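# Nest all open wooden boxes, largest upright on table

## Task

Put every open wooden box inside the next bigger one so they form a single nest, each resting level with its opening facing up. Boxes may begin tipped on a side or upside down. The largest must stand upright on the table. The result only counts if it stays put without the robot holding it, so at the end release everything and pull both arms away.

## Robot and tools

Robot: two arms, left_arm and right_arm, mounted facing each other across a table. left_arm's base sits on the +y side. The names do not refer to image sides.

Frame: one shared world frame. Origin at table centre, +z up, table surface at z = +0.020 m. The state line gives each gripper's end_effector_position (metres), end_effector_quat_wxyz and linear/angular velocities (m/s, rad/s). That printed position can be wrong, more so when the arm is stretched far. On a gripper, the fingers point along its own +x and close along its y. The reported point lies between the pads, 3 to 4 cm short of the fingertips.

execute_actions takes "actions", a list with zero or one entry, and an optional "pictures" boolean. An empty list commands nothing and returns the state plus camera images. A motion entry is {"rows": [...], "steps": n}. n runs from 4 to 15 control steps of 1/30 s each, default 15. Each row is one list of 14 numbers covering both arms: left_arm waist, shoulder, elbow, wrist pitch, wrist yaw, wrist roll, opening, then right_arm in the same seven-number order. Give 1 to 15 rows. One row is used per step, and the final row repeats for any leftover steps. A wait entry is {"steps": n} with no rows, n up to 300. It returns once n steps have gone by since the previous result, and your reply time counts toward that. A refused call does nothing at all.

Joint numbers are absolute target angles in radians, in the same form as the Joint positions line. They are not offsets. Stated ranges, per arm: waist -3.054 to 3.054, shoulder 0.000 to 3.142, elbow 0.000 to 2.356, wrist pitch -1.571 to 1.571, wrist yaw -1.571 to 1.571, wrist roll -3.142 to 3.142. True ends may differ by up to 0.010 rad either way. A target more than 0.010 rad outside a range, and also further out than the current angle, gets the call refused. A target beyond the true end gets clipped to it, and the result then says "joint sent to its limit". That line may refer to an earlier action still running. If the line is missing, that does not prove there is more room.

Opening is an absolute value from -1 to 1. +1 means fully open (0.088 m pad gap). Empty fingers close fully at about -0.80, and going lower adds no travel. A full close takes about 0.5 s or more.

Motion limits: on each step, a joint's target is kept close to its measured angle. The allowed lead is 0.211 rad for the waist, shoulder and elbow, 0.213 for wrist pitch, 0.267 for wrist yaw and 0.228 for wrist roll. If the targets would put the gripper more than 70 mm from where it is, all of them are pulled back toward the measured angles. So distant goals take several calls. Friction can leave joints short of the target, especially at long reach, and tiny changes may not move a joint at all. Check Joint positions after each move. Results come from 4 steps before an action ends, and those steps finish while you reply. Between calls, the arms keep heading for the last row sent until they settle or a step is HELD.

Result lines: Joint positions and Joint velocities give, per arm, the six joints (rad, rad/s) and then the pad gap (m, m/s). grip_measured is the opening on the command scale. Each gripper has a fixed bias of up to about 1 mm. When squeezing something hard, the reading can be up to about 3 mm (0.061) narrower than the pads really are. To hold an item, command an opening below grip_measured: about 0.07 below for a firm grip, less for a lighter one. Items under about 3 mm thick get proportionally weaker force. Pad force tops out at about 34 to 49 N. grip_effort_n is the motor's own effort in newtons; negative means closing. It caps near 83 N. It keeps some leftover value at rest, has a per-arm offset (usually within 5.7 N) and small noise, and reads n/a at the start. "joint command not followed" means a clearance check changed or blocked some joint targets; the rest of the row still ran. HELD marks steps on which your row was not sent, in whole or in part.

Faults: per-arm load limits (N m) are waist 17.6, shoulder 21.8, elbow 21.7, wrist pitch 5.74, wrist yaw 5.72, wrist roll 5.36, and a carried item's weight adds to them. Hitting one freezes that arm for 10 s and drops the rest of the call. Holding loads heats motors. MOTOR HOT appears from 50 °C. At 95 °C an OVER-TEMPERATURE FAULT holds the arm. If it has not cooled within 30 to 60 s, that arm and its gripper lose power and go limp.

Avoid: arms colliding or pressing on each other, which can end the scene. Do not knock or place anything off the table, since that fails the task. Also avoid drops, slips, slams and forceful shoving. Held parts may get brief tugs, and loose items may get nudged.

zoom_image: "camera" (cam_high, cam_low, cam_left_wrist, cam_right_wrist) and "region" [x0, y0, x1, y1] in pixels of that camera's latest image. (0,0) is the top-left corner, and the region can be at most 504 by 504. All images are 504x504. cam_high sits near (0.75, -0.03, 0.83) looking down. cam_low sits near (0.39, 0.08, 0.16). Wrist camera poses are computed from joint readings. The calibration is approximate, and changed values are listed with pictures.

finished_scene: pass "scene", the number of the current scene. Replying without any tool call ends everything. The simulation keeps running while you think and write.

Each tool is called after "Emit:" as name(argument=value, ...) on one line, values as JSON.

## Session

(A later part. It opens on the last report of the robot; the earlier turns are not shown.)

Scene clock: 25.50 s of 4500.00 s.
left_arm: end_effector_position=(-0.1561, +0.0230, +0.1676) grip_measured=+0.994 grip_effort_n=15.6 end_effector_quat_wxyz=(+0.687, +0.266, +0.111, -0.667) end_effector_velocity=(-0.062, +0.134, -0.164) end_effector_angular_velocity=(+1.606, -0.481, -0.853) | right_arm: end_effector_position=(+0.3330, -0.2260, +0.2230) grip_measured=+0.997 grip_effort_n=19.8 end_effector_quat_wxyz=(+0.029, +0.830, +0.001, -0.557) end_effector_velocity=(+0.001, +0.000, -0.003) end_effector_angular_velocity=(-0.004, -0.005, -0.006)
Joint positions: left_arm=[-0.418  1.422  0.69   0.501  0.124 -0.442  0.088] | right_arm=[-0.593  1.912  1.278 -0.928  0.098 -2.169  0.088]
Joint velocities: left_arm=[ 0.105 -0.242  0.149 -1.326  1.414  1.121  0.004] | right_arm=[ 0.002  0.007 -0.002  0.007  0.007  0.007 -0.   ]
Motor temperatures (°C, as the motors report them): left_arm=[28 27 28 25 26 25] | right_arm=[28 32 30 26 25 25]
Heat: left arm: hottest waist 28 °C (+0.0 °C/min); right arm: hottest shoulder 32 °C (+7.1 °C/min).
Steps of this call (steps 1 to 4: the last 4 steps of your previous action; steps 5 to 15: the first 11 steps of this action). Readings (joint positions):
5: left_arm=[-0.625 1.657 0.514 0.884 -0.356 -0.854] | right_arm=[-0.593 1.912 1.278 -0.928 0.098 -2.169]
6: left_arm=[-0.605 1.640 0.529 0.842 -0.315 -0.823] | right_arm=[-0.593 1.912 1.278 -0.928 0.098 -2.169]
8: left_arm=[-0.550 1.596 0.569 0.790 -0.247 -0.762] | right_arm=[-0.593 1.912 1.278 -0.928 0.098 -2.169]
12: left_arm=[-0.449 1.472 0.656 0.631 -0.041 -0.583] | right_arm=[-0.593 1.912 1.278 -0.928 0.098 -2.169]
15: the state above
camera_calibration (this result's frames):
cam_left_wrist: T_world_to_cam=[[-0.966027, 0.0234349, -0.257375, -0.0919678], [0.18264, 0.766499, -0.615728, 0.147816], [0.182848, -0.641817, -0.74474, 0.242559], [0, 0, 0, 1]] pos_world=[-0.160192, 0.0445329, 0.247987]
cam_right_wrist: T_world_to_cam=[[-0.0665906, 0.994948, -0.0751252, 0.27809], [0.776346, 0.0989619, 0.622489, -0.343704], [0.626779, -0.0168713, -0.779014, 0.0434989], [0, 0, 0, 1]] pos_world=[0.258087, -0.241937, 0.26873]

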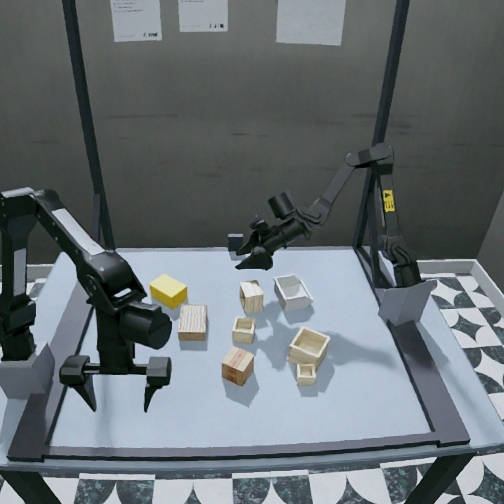

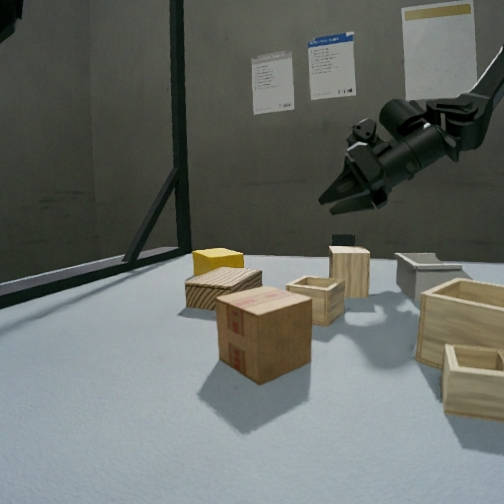

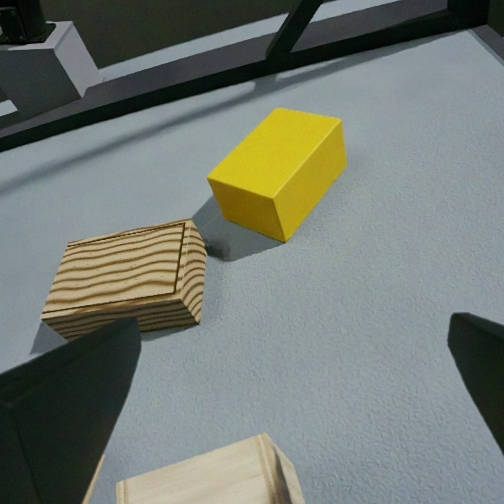

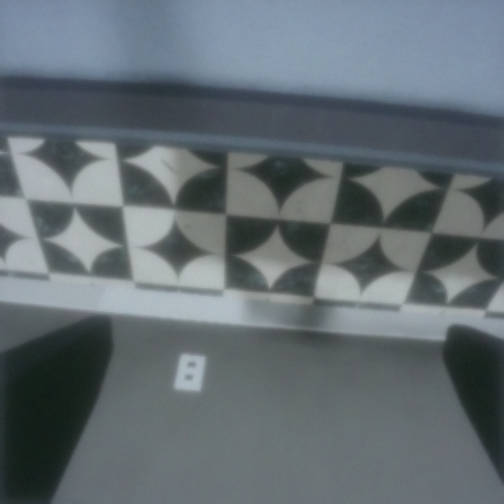

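Emit:
execute_actions(actions=[{"rows":[[-0.25,1.75,1.4,-1.0,0.65,-0.2,1,-0.593,1.912,1.278,-0.928,0.098,-2.169,1]],"steps":15}])

Emit:
execute_actions(actions=[{"rows":[[-0.14,2.11,1.917,-1.26,0.726,-0.19,1,-0.593,1.912,1.278,-0.928,0.098,-2.169,1]],"steps":15}])

Emit:
execute_actions(actions=[{"steps":10}], pictures=true)

Scene clock: 26.23 s of 4500.00 s.
left_arm: end_effector_position=(-0.1096, +0.0638, +0.1059) grip_measured=+1.000 grip_effort_n=15.6 end_effector_quat_wxyz=(+0.581, +0.444, +0.449, -0.513) end_effector_velocity=(-0.155, -0.159, +0.164) end_effector_angular_velocity=(+0.164, +0.162, +0.043) | right_arm: end_effector_position=(+0.3330, -0.2260, +0.2230) grip_measured=+0.997 grip_effort_n=18.8 end_effector_quat_wxyz=(+0.029, +0.830, +0.001, -0.557) end_effector_velocity=(-0.002, -0.002, +0.001) end_effector_angular_velocity=(+0.005, +0.007, -0.008)
Joint positions: left_arm=[-0.26   1.724  1.144 -0.516  0.621 -0.209  0.088] | right_arm=[-0.593  1.912  1.278 -0.928  0.098 -2.169  0.088]
Joint velocities: left_arm=[ 0.022  0.173  1.292 -1.311  0.183  0.066  0.   ] | right_arm=[-0.002 -0.007 -0.002 -0.007 -0.007  0.007 -0.   ]
Motor temperatures (°C, as the motors report them): left_arm=[28 27 28 26 26 25] | right_arm=[28 32 30 26 25 25]
Heat: left arm: hottest waist 28 °C (+0.0 °C/min); right arm: hottest shoulder 32 °C (+6.9 °C/min).
Steps of this call (steps 1 to 4: the last 4 steps of your previous action; steps 5 to 11: the robot went on to your last target; steps 12 to 22: the first 11 steps of this action). Readings (joint positions):
12: left_arm=[-0.395 1.428 0.711 -0.061 0.321 -0.296] | right_arm=[-0.593 1.912 1.278 -0.928 0.098 -2.169]
13: left_arm=[-0.369 1.464 0.749 -0.111 0.392 -0.272] | right_arm=[-0.593 1.912 1.278 -0.928 0.098 -2.169]
15: left_arm=[-0.316 1.559 0.845 -0.190 0.489 -0.243] | right_arm=[-0.593 1.912 1.278 -0.928 0.098 -2.169]
19: left_arm=[-0.266 1.688 1.018 -0.378 0.590 -0.217] | right_arm=[-0.593 1.912 1.278 -0.928 0.098 -2.169]
22: the state above

Scene clock: 26.73 s of 4500.00 s.
left_arm: end_effector_position=(-0.0878, +0.0186, +0.1412) grip_measured=+1.000 grip_effort_n=15.1 end_effector_quat_wxyz=(+0.583, +0.404, +0.592, -0.383) end_effector_velocity=(-0.082, -0.153, +0.099) end_effector_angular_velocity=(-0.186, +0.051, -0.174) | right_arm: end_effector_position=(+0.3330, -0.2260, +0.2230) grip_measured=+0.997 grip_effort_n=19.3 end_effector_quat_wxyz=(+0.029, +0.830, +0.001, -0.557) end_effector_velocity=(-0.002, -0.003, -0.001) end_effector_angular_velocity=(-0.022, +0.018, +0.014)
Joint positions: left_arm=[-0.142  2.086  1.775 -1.172  0.713 -0.194  0.088] | right_arm=[-0.593  1.912  1.278 -0.928  0.098 -2.169  0.088]
Joint velocities: left_arm=[-0.012  0.271  1.004 -0.491  0.081  0.007  0.   ] | right_arm=[-0.002  0.002  0.002 -0.022 -0.007 -0.022 -0.   ]
Motor temperatures (°C, as the motors report them): left_arm=[28 27 28 25 26 25] | right_arm=[28 32 30 26 25 25]
Heat: left arm: hottest waist 28 °C (+0.0 °C/min); right arm: hottest shoulder 32 °C (+6.7 °C/min).
Steps of this call (steps 1 to 4: the last 4 steps of your previous action; steps 5 to 15: the first 11 steps of this action). Readings (joint positions):
5: left_arm=[-0.253 1.747 1.345 -0.745 0.652 -0.202] | right_arm=[-0.593 1.912 1.278 -0.928 0.098 -2.169]
6: left_arm=[-0.239 1.775 1.394 -0.794 0.680 -0.200] | right_arm=[-0.593 1.912 1.278 -0.928 0.098 -2.169]
8: left_arm=[-0.200 1.857 1.496 -0.872 0.695 -0.196] | right_arm=[-0.593 1.912 1.278 -0.928 0.098 -2.169]
12: left_arm=[-0.147 2.025 1.664 -1.058 0.707 -0.195] | right_arm=[-0.593 1.912 1.278 -0.928 0.098 -2.169]
15: the state above

Scene clock: 27.07 s of 4500.00 s.
left_arm: end_effector_position=(-0.1050, +0.0028, +0.1612) grip_measured=+1.000 grip_effort_n=15.1 end_effector_quat_wxyz=(+0.582, +0.402, +0.583, -0.400) end_effector_velocity=(+0.001, +0.000, -0.004) end_effector_angular_velocity=(+0.027, +0.012, +0.044) | right_arm: end_effector_position=(+0.3330, -0.2260, +0.2230) grip_measured=+0.997 grip_effort_n=19.3 end_effector_quat_wxyz=(+0.029, +0.830, +0.001, -0.557) end_effector_velocity=(-0.004, -0.002, -0.000) end_effector_angular_velocity=(-0.005, +0.028, +0.004)
Joint positions: left_arm=[-0.142  2.097  1.901 -1.252  0.724 -0.193  0.088] | right_arm=[-0.593  1.912  1.278 -0.928  0.098 -2.169  0.088]
Joint velocities: left_arm=[-0.002  0.032  0.032 -0.037  0.007 -0.022  0.   ] | right_arm=[-0.002 -0.002  0.002 -0.022 -0.022 -0.007 -0.   ]
Motor temperatures (°C, as the motors report them): left_arm=[28 27 28 25 26 25] | right_arm=[28 32 31 26 25 25]
Heat: left arm: hottest waist 28 °C (+0.0 °C/min); right arm: hottest shoulder 32 °C (+6.7 °C/min).
Kept back: nothing.
Steps of this call (steps 1 to 4: the last 4 steps of your previous action; steps 5 to 10: the robot went on to your last target). Readings (joint positions):
1: left_arm=[-0.142 2.092 1.807 -1.189 0.716 -0.194] | right_arm=[-0.593 1.912 1.278 -0.928 0.098 -2.169]
2: left_arm=[-0.142 2.093 1.834 -1.204 0.719 -0.193] | right_arm=[-0.593 1.912 1.278 -0.928 0.098 -2.169]
4: left_arm=[-0.142 2.093 1.875 -1.227 0.724 -0.193] | right_arm=[-0.593 1.912 1.278 -0.928 0.098 -2.169]
8: left_arm=[-0.142 2.095 1.900 -1.249 0.724 -0.193] | right_arm=[-0.593 1.912 1.278 -0.928 0.098 -2.169]
10: the state above
camera_calibration (this result's frames):
cam_left_wrist: T_world_to_cam=[[-0.944172, -0.328175, -0.0289971, -0.0772898], [-0.318675, 0.887409, 0.333095, -0.0558997], [-0.0835812, 0.323739, -0.942447, 0.216696], [0, 0, 0, 1]] pos_world=[-0.072677, -0.0459117, 0.220603]
cam_right_wrist: T_world_to_cam=[[-0.0665906, 0.994948, -0.0751252, 0.27809], [0.776346, 0.0989619, 0.622489, -0.343704], [0.626779, -0.0168713, -0.779014, 0.0434989], [0, 0, 0, 1]] pos_world=[0.258087, -0.241937, 0.26873]

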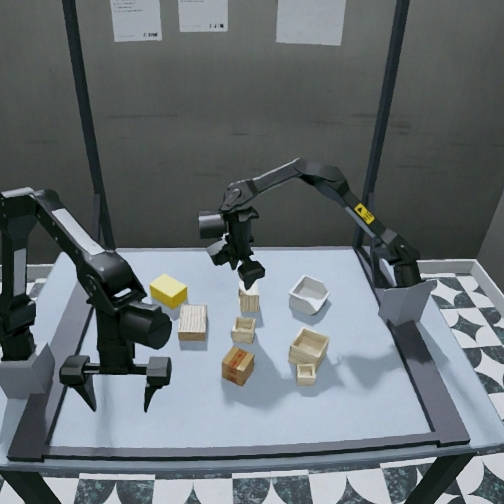

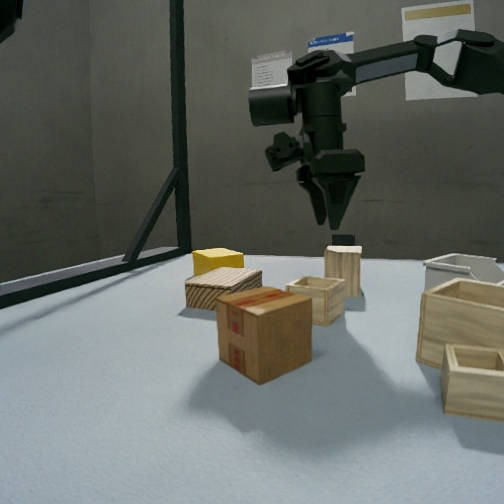

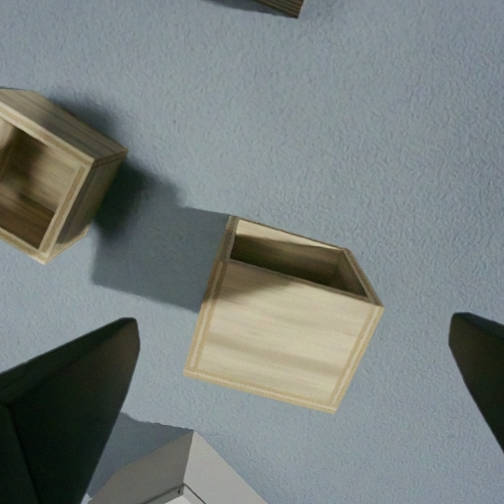

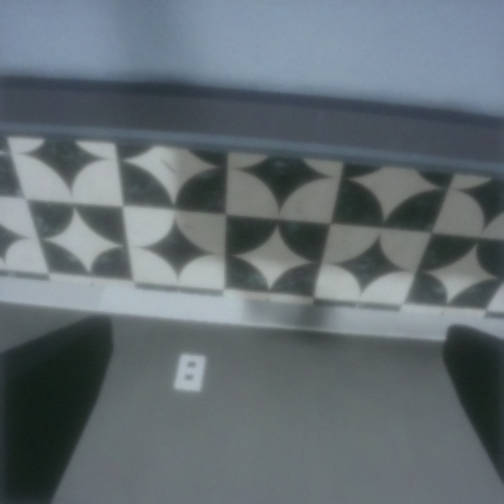

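Emit:
execute_actions(actions=[{"rows":[[-0.25,2.03,1.72,-1.05,0.70,-0.12,1,-0.593,1.912,1.278,-0.928,0.098,-2.169,1]],"steps":12}])

Emit:
execute_actions(actions=[{"rows":[[-0.308,2.085,1.556,-0.785,0.694,-0.10,1,-0.593,1.912,1.278,-0.928,0.098,-2.169,1]],"steps":15}])

Emit:
execute_actions(actions=[{"steps":8}], pictures=true)

Scene clock: 27.73 s of 4500.00 s.
left_arm: end_effector_position=(-0.1243, +0.0148, +0.1141) grip_measured=+1.000 grip_effort_n=15.1 end_effector_quat_wxyz=(+0.536, +0.459, +0.553, -0.442) end_effector_velocity=(-0.030, +0.044, -0.085) end_effector_angular_velocity=(+0.151, -0.003, -0.187) | right_arm: end_effector_position=(+0.3330, -0.2260, +0.2230) grip_measured=+0.997 grip_effort_n=18.8 end_effector_quat_wxyz=(+0.029, +0.830, +0.001, -0.557) end_effector_velocity=(-0.003, -0.001, -0.001) end_effector_angular_velocity=(+0.003, +0.023, +0.006)
Joint positions: left_arm=[-0.251  2.062  1.747 -1.08   0.707 -0.132  0.088] | right_arm=[-0.593  1.912  1.278 -0.928  0.098 -2.169  0.088]
Joint velocities: left_arm=[-0.193 -0.022 -0.227  0.168 -0.051  0.066  0.   ] | right_arm=[-0.002 -0.002 -0.002 -0.007 -0.022 -0.007 -0.   ]
Motor temperatures (°C, as the motors report them): left_arm=[28 27 28 25 26 25] | right_arm=[28 32 31 26 25 25]
Heat: left arm: hottest waist 28 °C (+0.0 °C/min); right arm: hottest shoulder 32 °C (+6.5 °C/min).
Steps of this call (steps 1 to 12: the robot went on to your last target; steps 13 to 20: the first 8 steps of this action). Readings (joint positions):
13: left_arm=[-0.145 2.095 1.891 -1.234 0.724 -0.186] | right_arm=[-0.593 1.912 1.278 -0.928 0.098 -2.169]
14: left_arm=[-0.155 2.081 1.855 -1.183 0.717 -0.169] | right_arm=[-0.593 1.912 1.278 -0.928 0.098 -2.169]
16: left_arm=[-0.191 2.065 1.801 -1.132 0.712 -0.149] | right_arm=[-0.593 1.912 1.278 -0.928 0.098 -2.169]
20: the state above

Scene clock: 28.23 s of 4500.00 s.
left_arm: end_effector_position=(-0.1108, +0.0193, +0.0640) grip_measured=+1.000 grip_effort_n=15.1 end_effector_quat_wxyz=(+0.515, +0.483, +0.516, -0.485) end_effector_velocity=(-0.006, -0.011, -0.000) end_effector_angular_velocity=(-0.050, +0.011, -0.043) | right_arm: end_effector_position=(+0.3330, -0.2260, +0.2230) grip_measured=+0.997 grip_effort_n=18.8 end_effector_quat_wxyz=(+0.029, +0.830, +0.001, -0.557) end_effector_velocity=(-0.001, -0.002, +0.000) end_effector_angular_velocity=(-0.019, -0.002, +0.020)
Joint positions: left_arm=[-0.305  2.078  1.573 -0.799  0.695 -0.104  0.088] | right_arm=[-0.593  1.912  1.278 -0.928  0.098 -2.169  0.088]
Joint velocities: left_arm=[-0.007 -0.007 -0.002  0.066  0.007 -0.007  0.   ] | right_arm=[ 0.002 -0.002 -0.002 -0.007  0.007 -0.022 -0.   ]
Motor temperatures (°C, as the motors report them): left_arm=[29 27 28 25 26 25] | right_arm=[28 32 31 26 25 25]
Heat: left arm: hottest waist 29 °C (+2.1 °C/min); right arm: hottest shoulder 32 °C (+6.4 °C/min).
Steps of this call (steps 1 to 4: the last 4 steps of your previous action; steps 5 to 15: the first 11 steps of this action). Readings (joint positions):
5: left_arm=[-0.255 2.053 1.714 -1.033 0.704 -0.124] | right_arm=[-0.593 1.912 1.278 -0.928 0.098 -2.169]
6: left_arm=[-0.259 2.048 1.683 -0.978 0.704 -0.117] | right_arm=[-0.593 1.912 1.278 -0.928 0.098 -2.169]
8: left_arm=[-0.276 2.050 1.635 -0.901 0.701 -0.111] | right_arm=[-0.593 1.912 1.278 -0.928 0.098 -2.169]
12: left_arm=[-0.306 2.078 1.577 -0.830 0.695 -0.105] | right_arm=[-0.593 1.912 1.278 -0.928 0.098 -2.169]
15: the state above

Scene clock: 28.50 s of 4500.00 s.
left_arm: end_effector_position=(-0.1102, +0.0194, +0.0628) grip_measured=+1.000 grip_effort_n=15.1 end_effector_quat_wxyz=(+0.514, +0.483, +0.514, -0.487) end_effector_velocity=(+0.002, +0.009, -0.005) end_effector_angular_velocity=(+0.026, +0.007, +0.026) | right_arm: end_effector_position=(+0.3330, -0.2260, +0.2230) grip_measured=+0.997 grip_effort_n=18.8 end_effector_quat_wxyz=(+0.029, +0.830, +0.001, -0.557) end_effector_velocity=(-0.001, -0.004, +0.001) end_effector_angular_velocity=(-0.020, +0.003, -0.001)
Joint positions: left_arm=[-0.305  2.078  1.566 -0.789  0.696 -0.102  0.088] | right_arm=[-0.593  1.912  1.278 -0.928  0.098 -2.169  0.088]
Joint velocities: left_arm=[-0.002  0.002 -0.022 -0.007  0.007 -0.007  0.   ] | right_arm=[-0.002 -0.002  0.002 -0.022  0.007 -0.007 -0.   ]
Motor temperatures (°C, as the motors report them): left_arm=[29 27 28 25 26 25] | right_arm=[28 32 31 26 25 25]
Heat: left arm: hottest waist 29 °C (+2.1 °C/min); right arm: hottest shoulder 32 °C (+6.3 °C/min).
Kept back: nothing.
Steps of this call (steps 1 to 4: the last 4 steps of your previous action; steps 5 to 8: the robot went on to your last target). Readings (joint positions):
1: left_arm=[-0.305 2.078 1.572 -0.798 0.695 -0.104] | right_arm=[-0.593 1.912 1.278 -0.928 0.098 -2.169]
2: left_arm=[-0.304 2.078 1.569 -0.796 0.696 -0.102] | right_arm=[-0.593 1.912 1.278 -0.928 0.098 -2.169]
4: left_arm=[-0.305 2.078 1.568 -0.792 0.696 -0.102] | right_arm=[-0.593 1.912 1.278 -0.928 0.098 -2.169]
8: the state above
camera_calibration (this result's frames):
cam_left_wrist: T_world_to_cam=[[-0.999341, -0.0267947, -0.0244921, -0.091763], [-0.0333176, 0.944873, 0.325739, -0.00872122], [0.0144138, 0.32634, -0.945143, 0.129071], [0, 0, 0, 1]] pos_world=[-0.0938535, -0.0363394, 0.122584]
cam_right_wrist: T_world_to_cam=[[-0.0665906, 0.994948, -0.0751252, 0.27809], [0.776346, 0.0989619, 0.622489, -0.343704], [0.626779, -0.0168713, -0.779014, 0.0434989], [0, 0, 0, 1]] pos_world=[0.258087, -0.241937, 0.26873]

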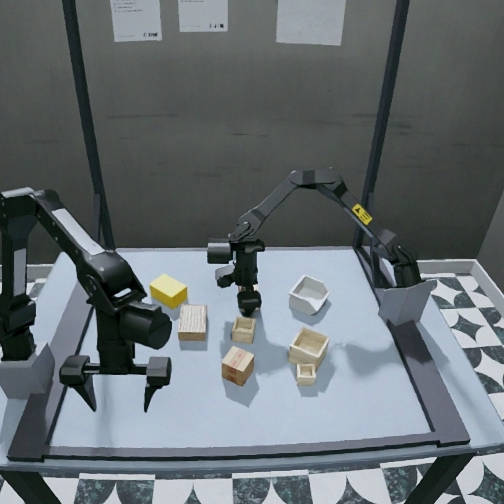

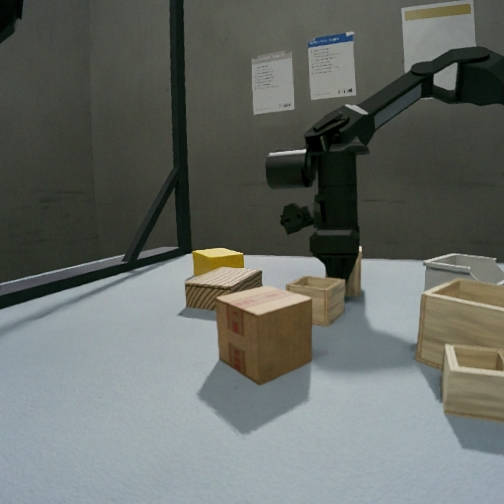

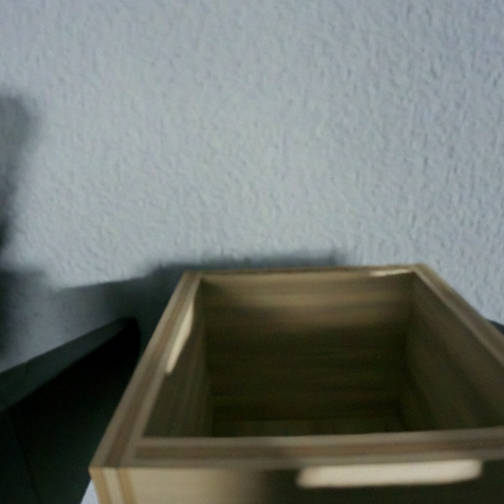

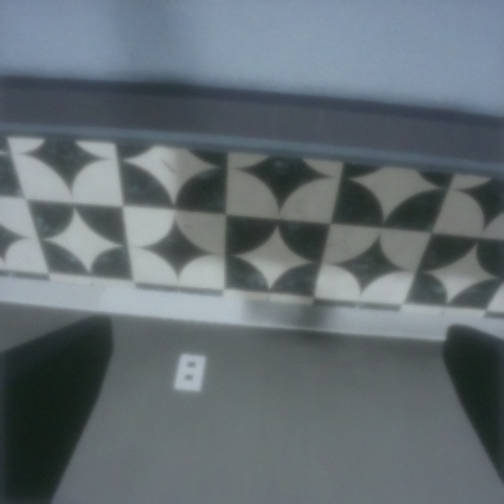

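Emit:
execute_actions(actions=[{"rows":[[-0.305,2.078,1.566,-0.789,0.696,-0.102,0.38,-0.593,1.912,1.278,-0.928,0.098,-2.169,1]],"steps":15}])

Emit:
execute_actions(actions=[{"rows":[[-0.2,1.85,1.55,-1.0,0.70,-0.2,0.38,-0.593,1.912,1.278,-0.928,0.098,-2.169,1]],"steps":15}])

Emit:
execute_actions(actions=[{"rows":[[-0.4,1.5,1.0,-0.3,0.35,-0.5,0.38,-0.593,1.912,1.278,-0.928,0.098,-2.169,1]],"steps":15}])

Emit:
execute_actions(actions=[{"rows":[[-0.6,1.55,0.7,0.6,-0.2,-0.8,0.38,-0.593,1.912,1.278,-0.928,0.098,-2.169,1]],"steps":15}])

Emit:
execute_actions(actions=[{"rows":[[-0.63,1.78,0.68,0.93,-0.376,-0.87,0.38,-0.593,1.912,1.278,-0.928,0.098,-2.169,1]],"steps":15}])

Emit:
execute_actions(actions=[{"rows":[[-0.63,1.88,0.68,0.96,-0.376,-0.87,0.38,-0.593,1.912,1.278,-0.928,0.098,-2.169,1]],"steps":15}], pictures=true)

Scene clock: 29.17 s of 4500.00 s.
left_arm: end_effector_position=(-0.1083, +0.0191, +0.0636) grip_measured=+0.483 grip_effort_n=-83.5 end_effector_quat_wxyz=(+0.517, +0.484, +0.512, -0.486) end_effector_velocity=(+0.003, +0.006, -0.001) end_effector_angular_velocity=(+0.021, -0.022, +0.023) | right_arm: end_effector_position=(+0.3330, -0.2260, +0.2230) grip_measured=+0.997 grip_effort_n=19.3 end_effector_quat_wxyz=(+0.029, +0.830, +0.001, -0.557) end_effector_velocity=(-0.000, -0.002, +0.002) end_effector_angular_velocity=(+0.001, +0.008, +0.000)
Joint positions: left_arm=[-0.302  2.078  1.566 -0.788  0.691 -0.102  0.063] | right_arm=[-0.593  1.912  1.278 -0.928  0.098 -2.169  0.088]
Joint velocities: left_arm=[-0.002 -0.002 -0.007 -0.022 -0.022 -0.007 -0.   ] | right_arm=[-0.007 -0.007 -0.002 -0.007 -0.007 -0.007 -0.   ]
Motor temperatures (°C, as the motors report them): left_arm=[29 28 28 25 26 25] | right_arm=[28 32 31 26 25 25]
Heat: left arm: hottest waist 29 °C (+2.1 °C/min); right arm: hottest shoulder 32 °C (+6.2 °C/min).
Steps of this call (steps 1 to 9: the robot went on to your last target; steps 10 to 20: the first 11 steps of this action). Readings (joint positions):
10: left_arm=[-0.305 2.078 1.566 -0.788 0.695 -0.102] | right_arm=[-0.593 1.912 1.278 -0.928 0.098 -2.169]
11: left_arm=[-0.305 2.078 1.566 -0.788 0.690 -0.102] | right_arm=[-0.593 1.912 1.278 -0.928 0.098 -2.169]
13: left_arm=[-0.301 2.078 1.566 -0.788 0.688 -0.102] | right_arm=[-0.593 1.912 1.278 -0.928 0.098 -2.169]
17: left_arm=[-0.302 2.078 1.566 -0.788 0.691 -0.102] | right_arm=[-0.593 1.912 1.278 -0.928 0.098 -2.169]
20: the state above

Scene clock: 29.67 s of 4500.00 s.
left_arm: end_effector_position=(-0.1300, +0.0336, +0.1514) grip_measured=+0.483 grip_effort_n=-83.5 end_effector_quat_wxyz=(+0.573, +0.427, +0.526, -0.461) end_effector_velocity=(-0.028, +0.028, +0.027) end_effector_angular_velocity=(+0.050, +0.018, +0.107) | right_arm: end_effector_position=(+0.3330, -0.2260, +0.2230) grip_measured=+0.997 grip_effort_n=18.8 end_effector_quat_wxyz=(+0.029, +0.830, +0.001, -0.557) end_effector_velocity=(-0.002, +0.002, -0.001) end_effector_angular_velocity=(+0.015, +0.015, +0.010)
Joint positions: left_arm=[-0.203  1.859  1.555 -0.982  0.698 -0.189  0.063] | right_arm=[-0.593  1.912  1.278 -0.928  0.098 -2.169  0.088]
Joint velocities: left_arm=[-0.002 -0.105 -0.002 -0.168  0.007 -0.066  0.   ] | right_arm=[-0.002 -0.002 -0.002  0.007 -0.022 -0.007 -0.   ]
Motor temperatures (°C, as the motors report them): left_arm=[29 28 28 25 26 25] | right_arm=[28 32 31 26 25 25]
Heat: left arm: hottest waist 29 °C (+2.0 °C/min); right arm: hottest shoulder 32 °C (+6.1 °C/min).
Steps of this call (steps 1 to 4: the last 4 steps of your previous action; steps 5 to 15: the first 11 steps of this action). Readings (joint positions):
5: left_arm=[-0.301 2.069 1.566 -0.798 0.692 -0.108] | right_arm=[-0.593 1.912 1.278 -0.928 0.098 -2.169]
6: left_arm=[-0.294 2.053 1.563 -0.839 0.692 -0.124] | right_arm=[-0.593 1.912 1.278 -0.928 0.098 -2.169]
8: left_arm=[-0.269 2.003 1.550 -0.906 0.692 -0.151] | right_arm=[-0.593 1.912 1.278 -0.928 0.098 -2.169]
12: left_arm=[-0.213 1.894 1.552 -0.964 0.696 -0.181] | right_arm=[-0.593 1.912 1.278 -0.928 0.098 -2.169]
15: the state above

Scene clock: 30.17 s of 4500.00 s.
left_arm: end_effector_position=(-0.1557, +0.0683, +0.1287) grip_measured=+0.483 grip_effort_n=-83.5 end_effector_quat_wxyz=(+0.661, +0.410, +0.399, -0.486) end_effector_velocity=(+0.129, +0.021, -0.090) end_effector_angular_velocity=(-0.454, -0.122, -0.028) | right_arm: end_effector_position=(+0.3330, -0.2260, +0.2230) grip_measured=+0.997 grip_effort_n=19.3 end_effector_quat_wxyz=(+0.029, +0.830, +0.001, -0.557) end_effector_velocity=(-0.004, +0.002, -0.000) end_effector_angular_velocity=(-0.000, +0.021, +0.026)
Joint positions: left_arm=[-0.399  1.525  1.105 -0.509  0.378 -0.478  0.063] | right_arm=[-0.593  1.912  1.278 -0.928  0.098 -2.169  0.088]
Joint velocities: left_arm=[ 0.022 -0.125 -0.901  1.194 -0.242 -0.168 -0.   ] | right_arm=[ 0.002 -0.002  0.002 -0.007 -0.022 -0.022  0.   ]
Motor temperatures (°C, as the motors report them): left_arm=[29 28 28 25 26 25] | right_arm=[28 32 31 26 25 25]
Heat: left arm: hottest waist 29 °C (+2.0 °C/min); right arm: hottest shoulder 32 °C (+6.0 °C/min).
Steps of this call (steps 1 to 4: the last 4 steps of your previous action; steps 5 to 15: the first 11 steps of this action). Readings (joint positions):
5: left_arm=[-0.210 1.843 1.531 -0.966 0.672 -0.224] | right_arm=[-0.593 1.912 1.278 -0.928 0.098 -2.169]
6: left_arm=[-0.235 1.808 1.485 -0.908 0.597 -0.276] | right_arm=[-0.593 1.912 1.278 -0.928 0.098 -2.169]
8: left_arm=[-0.309 1.729 1.390 -0.830 0.501 -0.366] | right_arm=[-0.593 1.912 1.278 -0.928 0.098 -2.169]
12: left_arm=[-0.398 1.576 1.216 -0.644 0.412 -0.452] | right_arm=[-0.593 1.912 1.278 -0.928 0.098 -2.169]
15: the state above

Scene clock: 30.67 s of 4500.00 s.
left_arm: end_effector_position=(-0.1134, +0.0770, +0.0806) grip_measured=+0.483 grip_effort_n=-83.5 end_effector_quat_wxyz=(+0.792, +0.298, +0.254, -0.469) end_effector_velocity=(-0.021, -0.109, +0.035) end_effector_angular_velocity=(-0.950, -0.010, -0.272) | right_arm: end_effector_position=(+0.3330, -0.2260, +0.2230) grip_measured=+0.997 grip_effort_n=19.8 end_effector_quat_wxyz=(+0.029, +0.830, +0.001, -0.557) end_effector_velocity=(-0.001, +0.002, -0.000) end_effector_angular_velocity=(+0.012, +0.002, -0.001)
Joint positions: left_arm=[-0.586  1.539  0.727  0.115 -0.131 -0.776  0.063] | right_arm=[-0.593  1.912  1.278 -0.928  0.098 -2.169  0.088]
Joint velocities: left_arm=[-0.1    0.115 -0.291  1.267 -0.505 -0.168  0.   ] | right_arm=[ 0.002 -0.002 -0.002  0.007 -0.007  0.007 -0.   ]
Motor temperatures (°C, as the motors report them): left_arm=[29 28 28 25 26 25] | right_arm=[28 32 31 26 25 25]
Heat: left arm: hottest waist 29 °C (+2.0 °C/min); right arm: hottest shoulder 32 °C (+5.9 °C/min).
Steps of this call (steps 1 to 4: the last 4 steps of your previous action; steps 5 to 15: the first 11 steps of this action). Readings (joint positions):
5: left_arm=[-0.406 1.523 1.009 -0.339 0.333 -0.516] | right_arm=[-0.593 1.912 1.278 -0.928 0.098 -2.169]
6: left_arm=[-0.434 1.522 0.977 -0.283 0.269 -0.563] | right_arm=[-0.593 1.912 1.278 -0.928 0.098 -2.169]
8: left_arm=[-0.508 1.522 0.899 -0.197 0.166 -0.653] | right_arm=[-0.593 1.912 1.278 -0.928 0.098 -2.169]
12: left_arm=[-0.576 1.529 0.770 -0.015 -0.048 -0.750] | right_arm=[-0.593 1.912 1.278 -0.928 0.098 -2.169]
15: the state above

Scene clock: 31.17 s of 4500.00 s.
left_arm: end_effector_position=(-0.1219, +0.0203, +0.0883) grip_measured=+0.483 grip_effort_n=-83.5 end_effector_quat_wxyz=(+0.806, +0.107, +0.148, -0.562) end_effector_velocity=(-0.135, -0.100, +0.124) end_effector_angular_velocity=(-0.836, +0.330, -0.519) | right_arm: end_effector_position=(+0.3330, -0.2260, +0.2230) grip_measured=+0.997 grip_effort_n=19.3 end_effector_quat_wxyz=(+0.029, +0.830, +0.001, -0.557) end_effector_velocity=(+0.002, -0.001, -0.000) end_effector_angular_velocity=(+0.002, -0.008, -0.010)
Joint positions: left_arm=[-0.628  1.763  0.681  0.798 -0.358 -0.863  0.063] | right_arm=[-0.593  1.912  1.278 -0.928  0.098 -2.169  0.088]
Joint velocities: left_arm=[-0.037  0.032 -0.002  1.062 -0.095 -0.022 -0.   ] | right_arm=[-0.002 -0.002 -0.007  0.007  0.007  0.007 -0.   ]
Motor temperatures (°C, as the motors report them): left_arm=[29 28 28 25 26 25] | right_arm=[28 32 31 26 25 25]
Heat: left arm: hottest waist 29 °C (+1.9 °C/min); right arm: hottest shoulder 32 °C (+5.8 °C/min).
Steps of this call (steps 1 to 4: the last 4 steps of your previous action; steps 5 to 15: the first 11 steps of this action). Readings (joint positions):
5: left_arm=[-0.600 1.561 0.707 0.346 -0.196 -0.799] | right_arm=[-0.593 1.912 1.278 -0.928 0.098 -2.169]
6: left_arm=[-0.607 1.591 0.709 0.407 -0.245 -0.816] | right_arm=[-0.593 1.912 1.278 -0.928 0.098 -2.169]
8: left_arm=[-0.617 1.664 0.710 0.491 -0.296 -0.838] | right_arm=[-0.593 1.912 1.278 -0.928 0.098 -2.169]
12: left_arm=[-0.623 1.748 0.681 0.664 -0.346 -0.858] | right_arm=[-0.593 1.912 1.278 -0.928 0.098 -2.169]
15: the state above

Scene clock: 31.67 s of 4500.00 s.
left_arm: end_effector_position=(-0.1140, +0.0161, +0.0756) grip_measured=+0.483 grip_effort_n=-83.5 end_effector_quat_wxyz=(+0.802, +0.085, +0.140, -0.574) end_effector_velocity=(-0.008, -0.003, +0.002) end_effector_angular_velocity=(-0.015, +0.029, -0.033) | right_arm: end_effector_position=(+0.3330, -0.2260, +0.2230) grip_measured=+0.997 grip_effort_n=19.3 end_effector_quat_wxyz=(+0.029, +0.830, +0.001, -0.557) end_effector_velocity=(-0.002, -0.002, +0.001) end_effector_angular_velocity=(-0.000, +0.008, +0.005)
Joint positions: left_arm=[-0.631  1.867  0.678  0.954 -0.37  -0.867  0.063] | right_arm=[-0.593  1.912  1.278 -0.928  0.098 -2.169  0.088]
Joint velocities: left_arm=[-0.002 -0.002 -0.002  0.037  0.022 -0.007 -0.   ] | right_arm=[-0.002 -0.007 -0.002 -0.007 -0.007 -0.007 -0.   ]
Motor temperatures (°C, as the motors report them): left_arm=[29 28 28 26 26 25] | right_arm=[28 33 31 26 25 25]
Heat: left arm: hottest waist 29 °C (+1.9 °C/min); right arm: hottest shoulder 33 °C (+7.6 °C/min).
Steps of this call (steps 1 to 4: the last 4 steps of your previous action; steps 5 to 15: the first 11 steps of this action). Readings (joint positions):
5: left_arm=[-0.630 1.774 0.681 0.899 -0.368 -0.866] | right_arm=[-0.593 1.912 1.278 -0.928 0.098 -2.169]
6: left_arm=[-0.630 1.790 0.683 0.922 -0.370 -0.866] | right_arm=[-0.593 1.912 1.278 -0.928 0.098 -2.169]
8: left_arm=[-0.631 1.825 0.685 0.932 -0.370 -0.867] | right_arm=[-0.593 1.912 1.278 -0.928 0.098 -2.169]
12: left_arm=[-0.631 1.865 0.678 0.944 -0.370 -0.867] | right_arm=[-0.593 1.912 1.278 -0.928 0.098 -2.169]
15: the state above
camera_calibration (this result's frames):
cam_left_wrist: T_world_to_cam=[[-0.939755, -0.34156, -0.0140263, -0.0842506], [-0.200455, 0.583832, -0.786739, 0.0609978], [0.276907, -0.736531, -0.617126, 0.164513], [0, 0, 0, 1]] pos_world=[-0.112503, 0.0567801, 0.148333]
cam_right_wrist: T_world_to_cam=[[-0.0665906, 0.994948, -0.0751252, 0.27809], [0.776346, 0.0989619, 0.622489, -0.343704], [0.626779, -0.0168713, -0.779014, 0.0434989], [0, 0, 0, 1]] pos_world=[0.258087, -0.241937, 0.26873]

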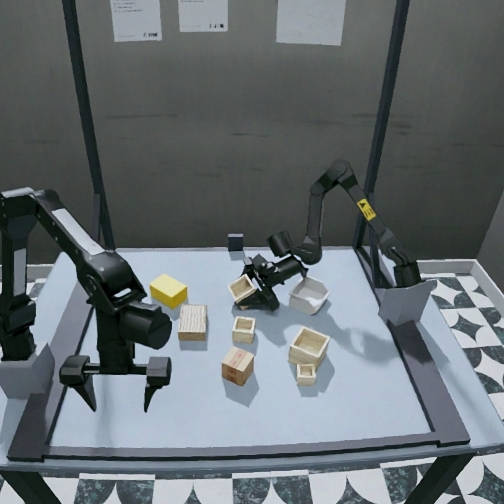

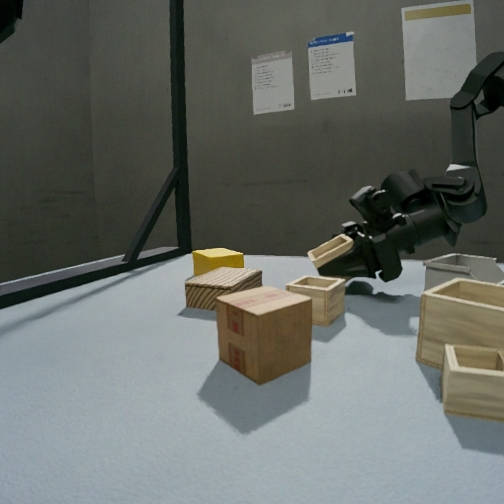

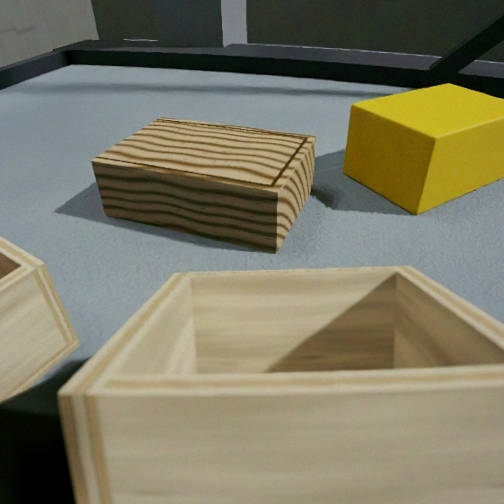

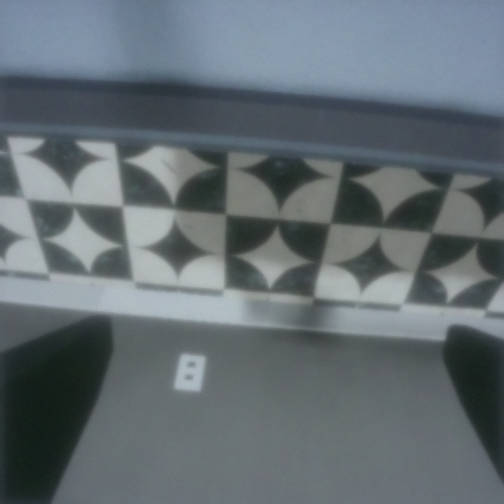

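Lower a bit, release, retreat, then hover over B.

Emit:
execute_actions(actions=[{"rows":[[-0.63,1.93,0.68,0.99,-0.376,-0.87,0.38,-0.593,1.912,1.278,-0.928,0.098,-2.169,1]],"steps":10}])

Emit:
execute_actions(actions=[{"rows":[[-0.63,1.93,0.68,0.99,-0.376,-0.87,0.8,-0.593,1.912,1.278,-0.928,0.098,-2.169,1]],"steps":14}])

Emit:
execute_actions(actions=[{"rows":[[-0.63,1.65,0.5,0.9,-0.376,-0.87,0.8,-0.593,1.912,1.278,-0.928,0.098,-2.169,1]],"steps":15}])

Emit:
execute_actions(actions=[{"rows":[[-0.4,1.35,0.7,-0.2,0.3,-0.3,0.6,-0.593,1.912,1.278,-0.928,0.098,-2.169,1]],"steps":15}])

Emit:
execute_actions(actions=[{"rows":[[-0.25,1.6,1.4,-1.0,0.65,-0.2,0.3,-0.593,1.912,1.278,-0.928,0.098,-2.169,1]],"steps":15}])

Emit:
execute_actions(actions=[{"rows":[[-0.14,2.11,1.917,-1.26,0.726,-0.19,0.3,-0.593,1.912,1.278,-0.928,0.098,-2.169,1]],"steps":15}])

Emit:
execute_actions(actions=[{"steps":12}], pictures=true)

Scene clock: 32.17 s of 4500.00 s.
left_arm: end_effector_position=(-0.1071, +0.0164, +0.0691) grip_measured=+0.483 grip_effort_n=-83.5 end_effector_quat_wxyz=(+0.805, +0.086, +0.138, -0.571) end_effector_velocity=(+0.010, +0.000, -0.006) end_effector_angular_velocity=(-0.013, +0.002, +0.011) | right_arm: end_effector_position=(+0.3330, -0.2260, +0.2230) grip_measured=+0.997 grip_effort_n=18.8 end_effector_quat_wxyz=(+0.029, +0.830, +0.001, -0.557) end_effector_velocity=(-0.005, -0.003, -0.002) end_effector_angular_velocity=(-0.004, +0.030, -0.011)
Joint positions: left_arm=[-0.629  1.905  0.681  0.985 -0.377 -0.867  0.063] | right_arm=[-0.593  1.912  1.278 -0.928  0.098 -2.169  0.088]
Joint velocities: left_arm=[ 0.007  0.046 -0.002  0.051 -0.007 -0.007 -0.   ] | right_arm=[-0.002 -0.002 -0.002 -0.022 -0.022  0.007 -0.   ]
Motor temperatures (°C, as the motors report them): left_arm=[29 28 28 26 26 25] | right_arm=[28 33 31 26 25 25]
Heat: left arm: hottest waist 29 °C (+1.9 °C/min); right arm: hottest shoulder 33 °C (+7.5 °C/min).
Steps of this call (steps 1 to 4: the last 4 steps of your previous action; steps 5 to 9: the robot went on to your last target; steps 10 to 15: the first 6 steps of this action). Readings (joint positions):
10: left_arm=[-0.631 1.874 0.678 0.961 -0.371 -0.867] | right_arm=[-0.593 1.912 1.278 -0.928 0.098 -2.169]
11: left_arm=[-0.631 1.882 0.679 0.972 -0.371 -0.867] | right_arm=[-0.593 1.912 1.278 -0.928 0.098 -2.169]
13: left_arm=[-0.631 1.898 0.681 0.981 -0.376 -0.867] | right_arm=[-0.593 1.912 1.278 -0.928 0.098 -2.169]
15: the state above

Scene clock: 32.63 s of 4500.00 s.
left_arm: end_effector_position=(-0.1036, +0.0178, +0.0650) grip_measured=+0.766 grip_effort_n=15.6 end_effector_quat_wxyz=(+0.807, +0.089, +0.139, -0.567) end_effector_velocity=(-0.000, -0.000, +0.000) end_effector_angular_velocity=(-0.013, +0.029, +0.016) | right_arm: end_effector_position=(+0.3330, -0.2260, +0.2230) grip_measured=+0.997 grip_effort_n=19.8 end_effector_quat_wxyz=(+0.029, +0.830, +0.001, -0.557) end_effector_velocity=(+0.000, +0.001, +0.000) end_effector_angular_velocity=(+0.013, +0.002, -0.006)
Joint positions: left_arm=[-0.63   1.92   0.681  0.989 -0.379 -0.867  0.077] | right_arm=[-0.593  1.912  1.278 -0.928  0.098 -2.169  0.088]
Joint velocities: left_arm=[-0.002 -0.002  0.002 -0.007 -0.007 -0.037  0.012] | right_arm=[-0.002 -0.002 -0.002  0.007 -0.007  0.007 -0.   ]
Motor temperatures (°C, as the motors report them): left_arm=[29 28 28 26 26 25] | right_arm=[28 33 31 26 25 25]
Heat: left arm: hottest waist 29 °C (+1.8 °C/min); right arm: hottest shoulder 33 °C (+7.4 °C/min).
Steps of this call (steps 1 to 4: the last 4 steps of your previous action; steps 5 to 14: the first 10 steps of this action). Readings (joint positions):
5: left_arm=[-0.629 1.910 0.681 0.991 -0.379 -0.867] | right_arm=[-0.593 1.912 1.278 -0.928 0.098 -2.169]
6: left_arm=[-0.629 1.910 0.681 0.992 -0.379 -0.867] | right_arm=[-0.593 1.912 1.278 -0.928 0.098 -2.169]
8: left_arm=[-0.630 1.915 0.681 0.990 -0.379 -0.867] | right_arm=[-0.593 1.912 1.278 -0.928 0.098 -2.169]
12: left_arm=[-0.630 1.920 0.681 0.989 -0.379 -0.867] | right_arm=[-0.593 1.912 1.278 -0.928 0.098 -2.169]
14: the state above

Scene clock: 33.13 s of 4500.00 s.
left_arm: end_effector_position=(-0.1152, +0.0540, +0.1019) grip_measured=+0.796 grip_effort_n=15.1 end_effector_quat_wxyz=(+0.805, +0.091, +0.141, -0.569) end_effector_velocity=(+0.012, +0.032, -0.000) end_effector_angular_velocity=(+0.059, -0.011, +0.053) | right_arm: end_effector_position=(+0.3330, -0.2260, +0.2230) grip_measured=+0.997 grip_effort_n=19.8 end_effector_quat_wxyz=(+0.029, +0.830, +0.001, -0.557) end_effector_velocity=(-0.001, -0.002, -0.000) end_effector_angular_velocity=(-0.004, +0.010, +0.004)
Joint positions: left_arm=[-0.631  1.675  0.516  0.908 -0.374 -0.867  0.078] | right_arm=[-0.593  1.912  1.278 -0.928  0.098 -2.169  0.088]
Joint velocities: left_arm=[-0.007 -0.095 -0.1   -0.081 -0.007 -0.022 -0.   ] | right_arm=[-0.002 -0.002 -0.002 -0.007 -0.007 -0.007 -0.   ]
Motor temperatures (°C, as the motors report them): left_arm=[29 28 28 26 26 25] | right_arm=[28 33 31 26 25 25]
Heat: left arm: hottest waist 29 °C (+1.8 °C/min); right arm: hottest shoulder 33 °C (+7.2 °C/min).
Steps of this call (steps 1 to 4: the last 4 steps of your previous action; steps 5 to 15: the first 11 steps of this action). Readings (joint positions):
5: left_arm=[-0.630 1.907 0.668 0.983 -0.377 -0.867] | right_arm=[-0.593 1.912 1.278 -0.928 0.098 -2.169]
6: left_arm=[-0.630 1.874 0.637 0.959 -0.373 -0.867] | right_arm=[-0.593 1.912 1.278 -0.928 0.098 -2.169]
8: left_arm=[-0.631 1.790 0.567 0.930 -0.374 -0.867] | right_arm=[-0.593 1.912 1.278 -0.928 0.098 -2.169]
12: left_arm=[-0.631 1.697 0.526 0.916 -0.374 -0.867] | right_arm=[-0.593 1.912 1.278 -0.928 0.098 -2.169]
15: the state above

Scene clock: 33.63 s of 4500.00 s.
left_arm: end_effector_position=(-0.1648, +0.0230, +0.1794) grip_measured=+0.614 grip_effort_n=-18.4 end_effector_quat_wxyz=(+0.686, +0.251, +0.100, -0.676) end_effector_velocity=(-0.137, +0.106, -0.074) end_effector_angular_velocity=(+1.379, -0.545, -1.111) | right_arm: end_effector_position=(+0.3330, -0.2260, +0.2230) grip_measured=+0.997 grip_effort_n=19.8 end_effector_quat_wxyz=(+0.029, +0.830, +0.001, -0.557) end_effector_velocity=(+0.000, -0.004, -0.003) end_effector_angular_velocity=(-0.014, +0.002, -0.015)
Joint positions: left_arm=[-0.42   1.387  0.687  0.509  0.114 -0.45   0.069] | right_arm=[-0.593  1.912  1.278 -0.928  0.098 -2.169  0.088]
Joint velocities: left_arm=[ 0.139 -0.442  0.232 -1.282  1.502  1.194 -0.005] | right_arm=[-0.002  0.002 -0.007 -0.007  0.007  0.007 -0.   ]
Motor temperatures (°C, as the motors report them): left_arm=[29 28 28 26 26 25] | right_arm=[28 33 31 26 25 25]
Heat: left arm: hottest waist 29 °C (+1.8 °C/min); right arm: hottest shoulder 33 °C (+7.1 °C/min).
Steps of this call (steps 1 to 4: the last 4 steps of your previous action; steps 5 to 15: the first 11 steps of this action). Readings (joint positions):
5: left_arm=[-0.626 1.659 0.513 0.885 -0.356 -0.855] | right_arm=[-0.593 1.912 1.278 -0.928 0.098 -2.169]
6: left_arm=[-0.606 1.642 0.528 0.843 -0.316 -0.824] | right_arm=[-0.593 1.912 1.278 -0.928 0.098 -2.169]
8: left_arm=[-0.551 1.599 0.568 0.791 -0.248 -0.763] | right_arm=[-0.593 1.912 1.278 -0.928 0.098 -2.169]
12: left_arm=[-0.454 1.460 0.650 0.636 -0.052 -0.593] | right_arm=[-0.593 1.912 1.278 -0.928 0.098 -2.169]
15: the state above

Scene clock: 34.13 s of 4500.00 s.
left_arm: end_effector_position=(-0.1608, +0.0044, +0.1680) grip_measured=+0.320 grip_effort_n=-18.8 end_effector_quat_wxyz=(+0.570, +0.398, +0.279, -0.662) end_effector_velocity=(-0.209, -0.135, +0.218) end_effector_angular_velocity=(+0.101, +0.135, -0.139) | right_arm: end_effector_position=(+0.3330, -0.2260, +0.2230) grip_measured=+0.997 grip_effort_n=19.3 end_effector_quat_wxyz=(+0.029, +0.830, +0.001, -0.557) end_effector_velocity=(-0.001, +0.000, +0.000) end_effector_angular_velocity=(+0.016, +0.015, +0.005)
Joint positions: left_arm=[-0.26   1.583  1.137 -0.187  0.617 -0.211  0.055] | right_arm=[-0.593  1.912  1.278 -0.928  0.098 -2.169  0.088]
Joint velocities: left_arm=[ 0.017  0.042  1.326 -1.311  0.227  0.066 -0.007] | right_arm=[-0.007 -0.007 -0.007  0.007 -0.022 -0.007 -0.   ]
Motor temperatures (°C, as the motors report them): left_arm=[29 28 28 26 26 25] | right_arm=[28 33 31 26 25 25]
Heat: left arm: hottest waist 29 °C (+1.8 °C/min); right arm: hottest shoulder 33 °C (+7.0 °C/min).
Steps of this call (steps 1 to 4: the last 4 steps of your previous action; steps 5 to 15: the first 11 steps of this action). Readings (joint positions):
5: left_arm=[-0.403 1.382 0.710 0.269 0.279 -0.328] | right_arm=[-0.593 1.912 1.278 -0.928 0.098 -2.169]
6: left_arm=[-0.377 1.419 0.746 0.223 0.348 -0.297] | right_arm=[-0.593 1.912 1.278 -0.928 0.098 -2.169]
8: left_arm=[-0.319 1.503 0.841 0.137 0.449 -0.258] | right_arm=[-0.593 1.912 1.278 -0.928 0.098 -2.169]
12: left_arm=[-0.266 1.572 1.006 -0.052 0.578 -0.222] | right_arm=[-0.593 1.912 1.278 -0.928 0.098 -2.169]
15: the state above

Scene clock: 34.63 s of 4500.00 s.
left_arm: end_effector_position=(-0.1081, -0.0433, +0.1745) grip_measured=+0.303 grip_effort_n=-18.8 end_effector_quat_wxyz=(+0.594, +0.398, +0.457, -0.529) end_effector_velocity=(+0.116, +0.001, -0.141) end_effector_angular_velocity=(+0.821, +0.174, +0.708) | right_arm: end_effector_position=(+0.3330, -0.2260, +0.2230) grip_measured=+0.997 grip_effort_n=19.3 end_effector_quat_wxyz=(+0.029, +0.830, +0.001, -0.557) end_effector_velocity=(-0.003, -0.004, -0.001) end_effector_angular_velocity=(-0.016, +0.018, +0.000)
Joint positions: left_arm=[-0.143  2.01   1.788 -0.863  0.715 -0.194  0.054] | right_arm=[-0.593  1.912  1.278 -0.928  0.098 -2.169  0.088]
Joint velocities: left_arm=[-0.007  0.926  0.989 -1.165  0.037  0.007 -0.   ] | right_arm=[-0.002 -0.002 -0.002 -0.022 -0.007 -0.007  0.   ]
Motor temperatures (°C, as the motors report them): left_arm=[29 28 28 26 26 25] | right_arm=[28 33 31 26 25 25]
Heat: left arm: hottest waist 29 °C (+1.7 °C/min); right arm: hottest shoulder 33 °C (+6.9 °C/min).
Steps of this call (steps 1 to 4: the last 4 steps of your previous action; steps 5 to 15: the first 11 steps of this action). Readings (joint positions):
5: left_arm=[-0.252 1.600 1.340 -0.415 0.652 -0.203] | right_arm=[-0.593 1.912 1.278 -0.928 0.098 -2.169]
6: left_arm=[-0.238 1.628 1.390 -0.460 0.680 -0.200] | right_arm=[-0.593 1.912 1.278 -0.928 0.098 -2.169]
8: left_arm=[-0.199 1.707 1.493 -0.541 0.694 -0.197] | right_arm=[-0.593 1.912 1.278 -0.928 0.098 -2.169]
12: left_arm=[-0.148 1.889 1.664 -0.729 0.708 -0.195] | right_arm=[-0.593 1.912 1.278 -0.928 0.098 -2.169]
15: the state above

Scene clock: 35.03 s of 4500.00 s.
left_arm: end_effector_position=(-0.1061, -0.0014, +0.1631) grip_measured=+0.303 grip_effort_n=-18.4 end_effector_quat_wxyz=(+0.583, +0.403, +0.575, -0.409) end_effector_velocity=(-0.004, +0.029, -0.004) end_effector_angular_velocity=(+0.143, +0.032, +0.133) | right_arm: end_effector_position=(+0.3330, -0.2260, +0.2230) grip_measured=+0.997 grip_effort_n=19.8 end_effector_quat_wxyz=(+0.029, +0.830, +0.001, -0.557) end_effector_velocity=(-0.001, -0.002, +0.000) end_effector_angular_velocity=(-0.013, -0.002, +0.006)
Joint positions: left_arm=[-0.143  2.093  1.905 -1.234  0.722 -0.193  0.054] | right_arm=[-0.593  1.912  1.278 -0.928  0.098 -2.169  0.088]
Joint velocities: left_arm=[-0.002  0.027  0.032 -0.198  0.007 -0.007  0.   ] | right_arm=[ 0.002 -0.002 -0.002 -0.007  0.007 -0.007 -0.   ]
Motor temperatures (°C, as the motors report them): left_arm=[29 28 28 26 26 25] | right_arm=[28 33 31 26 25 25]
Heat: left arm: hottest waist 29 °C (+1.7 °C/min); right arm: hottest shoulder 33 °C (+6.9 °C/min).
Kept back: nothing.
Steps of this call (steps 1 to 4: the last 4 steps of your previous action; steps 5 to 12: the robot went on to your last target). Readings (joint positions):
1: left_arm=[-0.143 2.037 1.816 -0.908 0.716 -0.193] | right_arm=[-0.593 1.912 1.278 -0.928 0.098 -2.169]
2: left_arm=[-0.143 2.057 1.837 -0.955 0.717 -0.193] | right_arm=[-0.593 1.912 1.278 -0.928 0.098 -2.169]
4: left_arm=[-0.143 2.078 1.864 -1.047 0.719 -0.193] | right_arm=[-0.593 1.912 1.278 -0.928 0.098 -2.169]
8: left_arm=[-0.143 2.090 1.893 -1.187 0.722 -0.193] | right_arm=[-0.593 1.912 1.278 -0.928 0.098 -2.169]
12: the state above
camera_calibration (this result's frames):
cam_left_wrist: T_world_to_cam=[[-0.949774, -0.311666, -0.0281673, -0.080282], [-0.304352, 0.899034, 0.314814, -0.048601], [-0.0727936, 0.307575, -0.948735, 0.221841], [0, 0, 0, 1]] pos_world=[-0.074893, -0.0495599, 0.223507]
cam_right_wrist: T_world_to_cam=[[-0.0665906, 0.994948, -0.0751252, 0.27809], [0.776346, 0.0989619, 0.622489, -0.343704], [0.626779, -0.0168713, -0.779014, 0.0434989], [0, 0, 0, 1]] pos_world=[0.258087, -0.241937, 0.26873]

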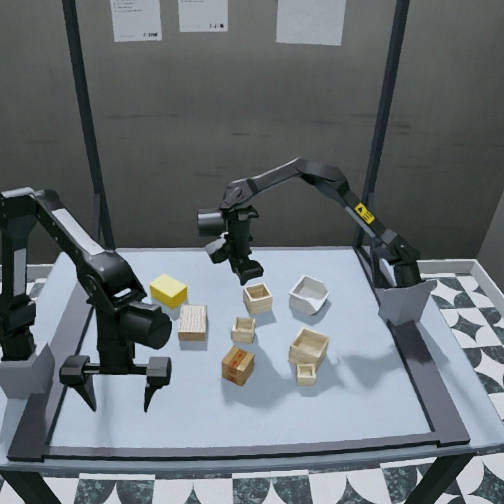

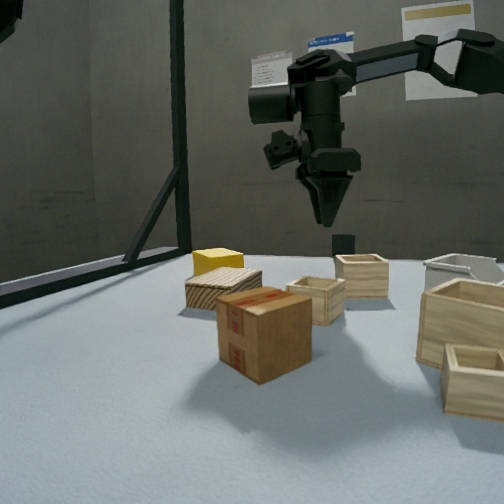

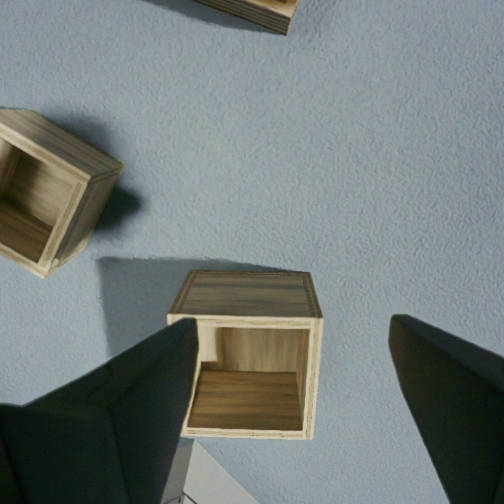

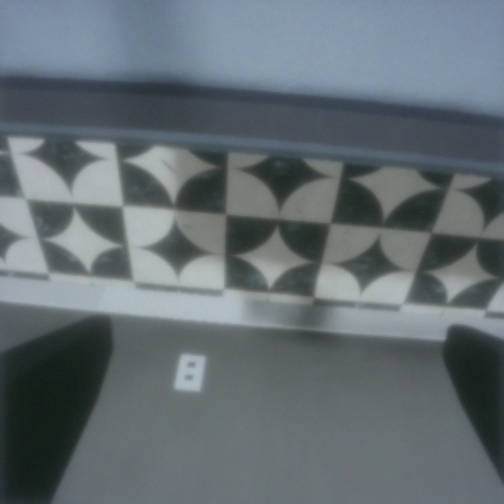

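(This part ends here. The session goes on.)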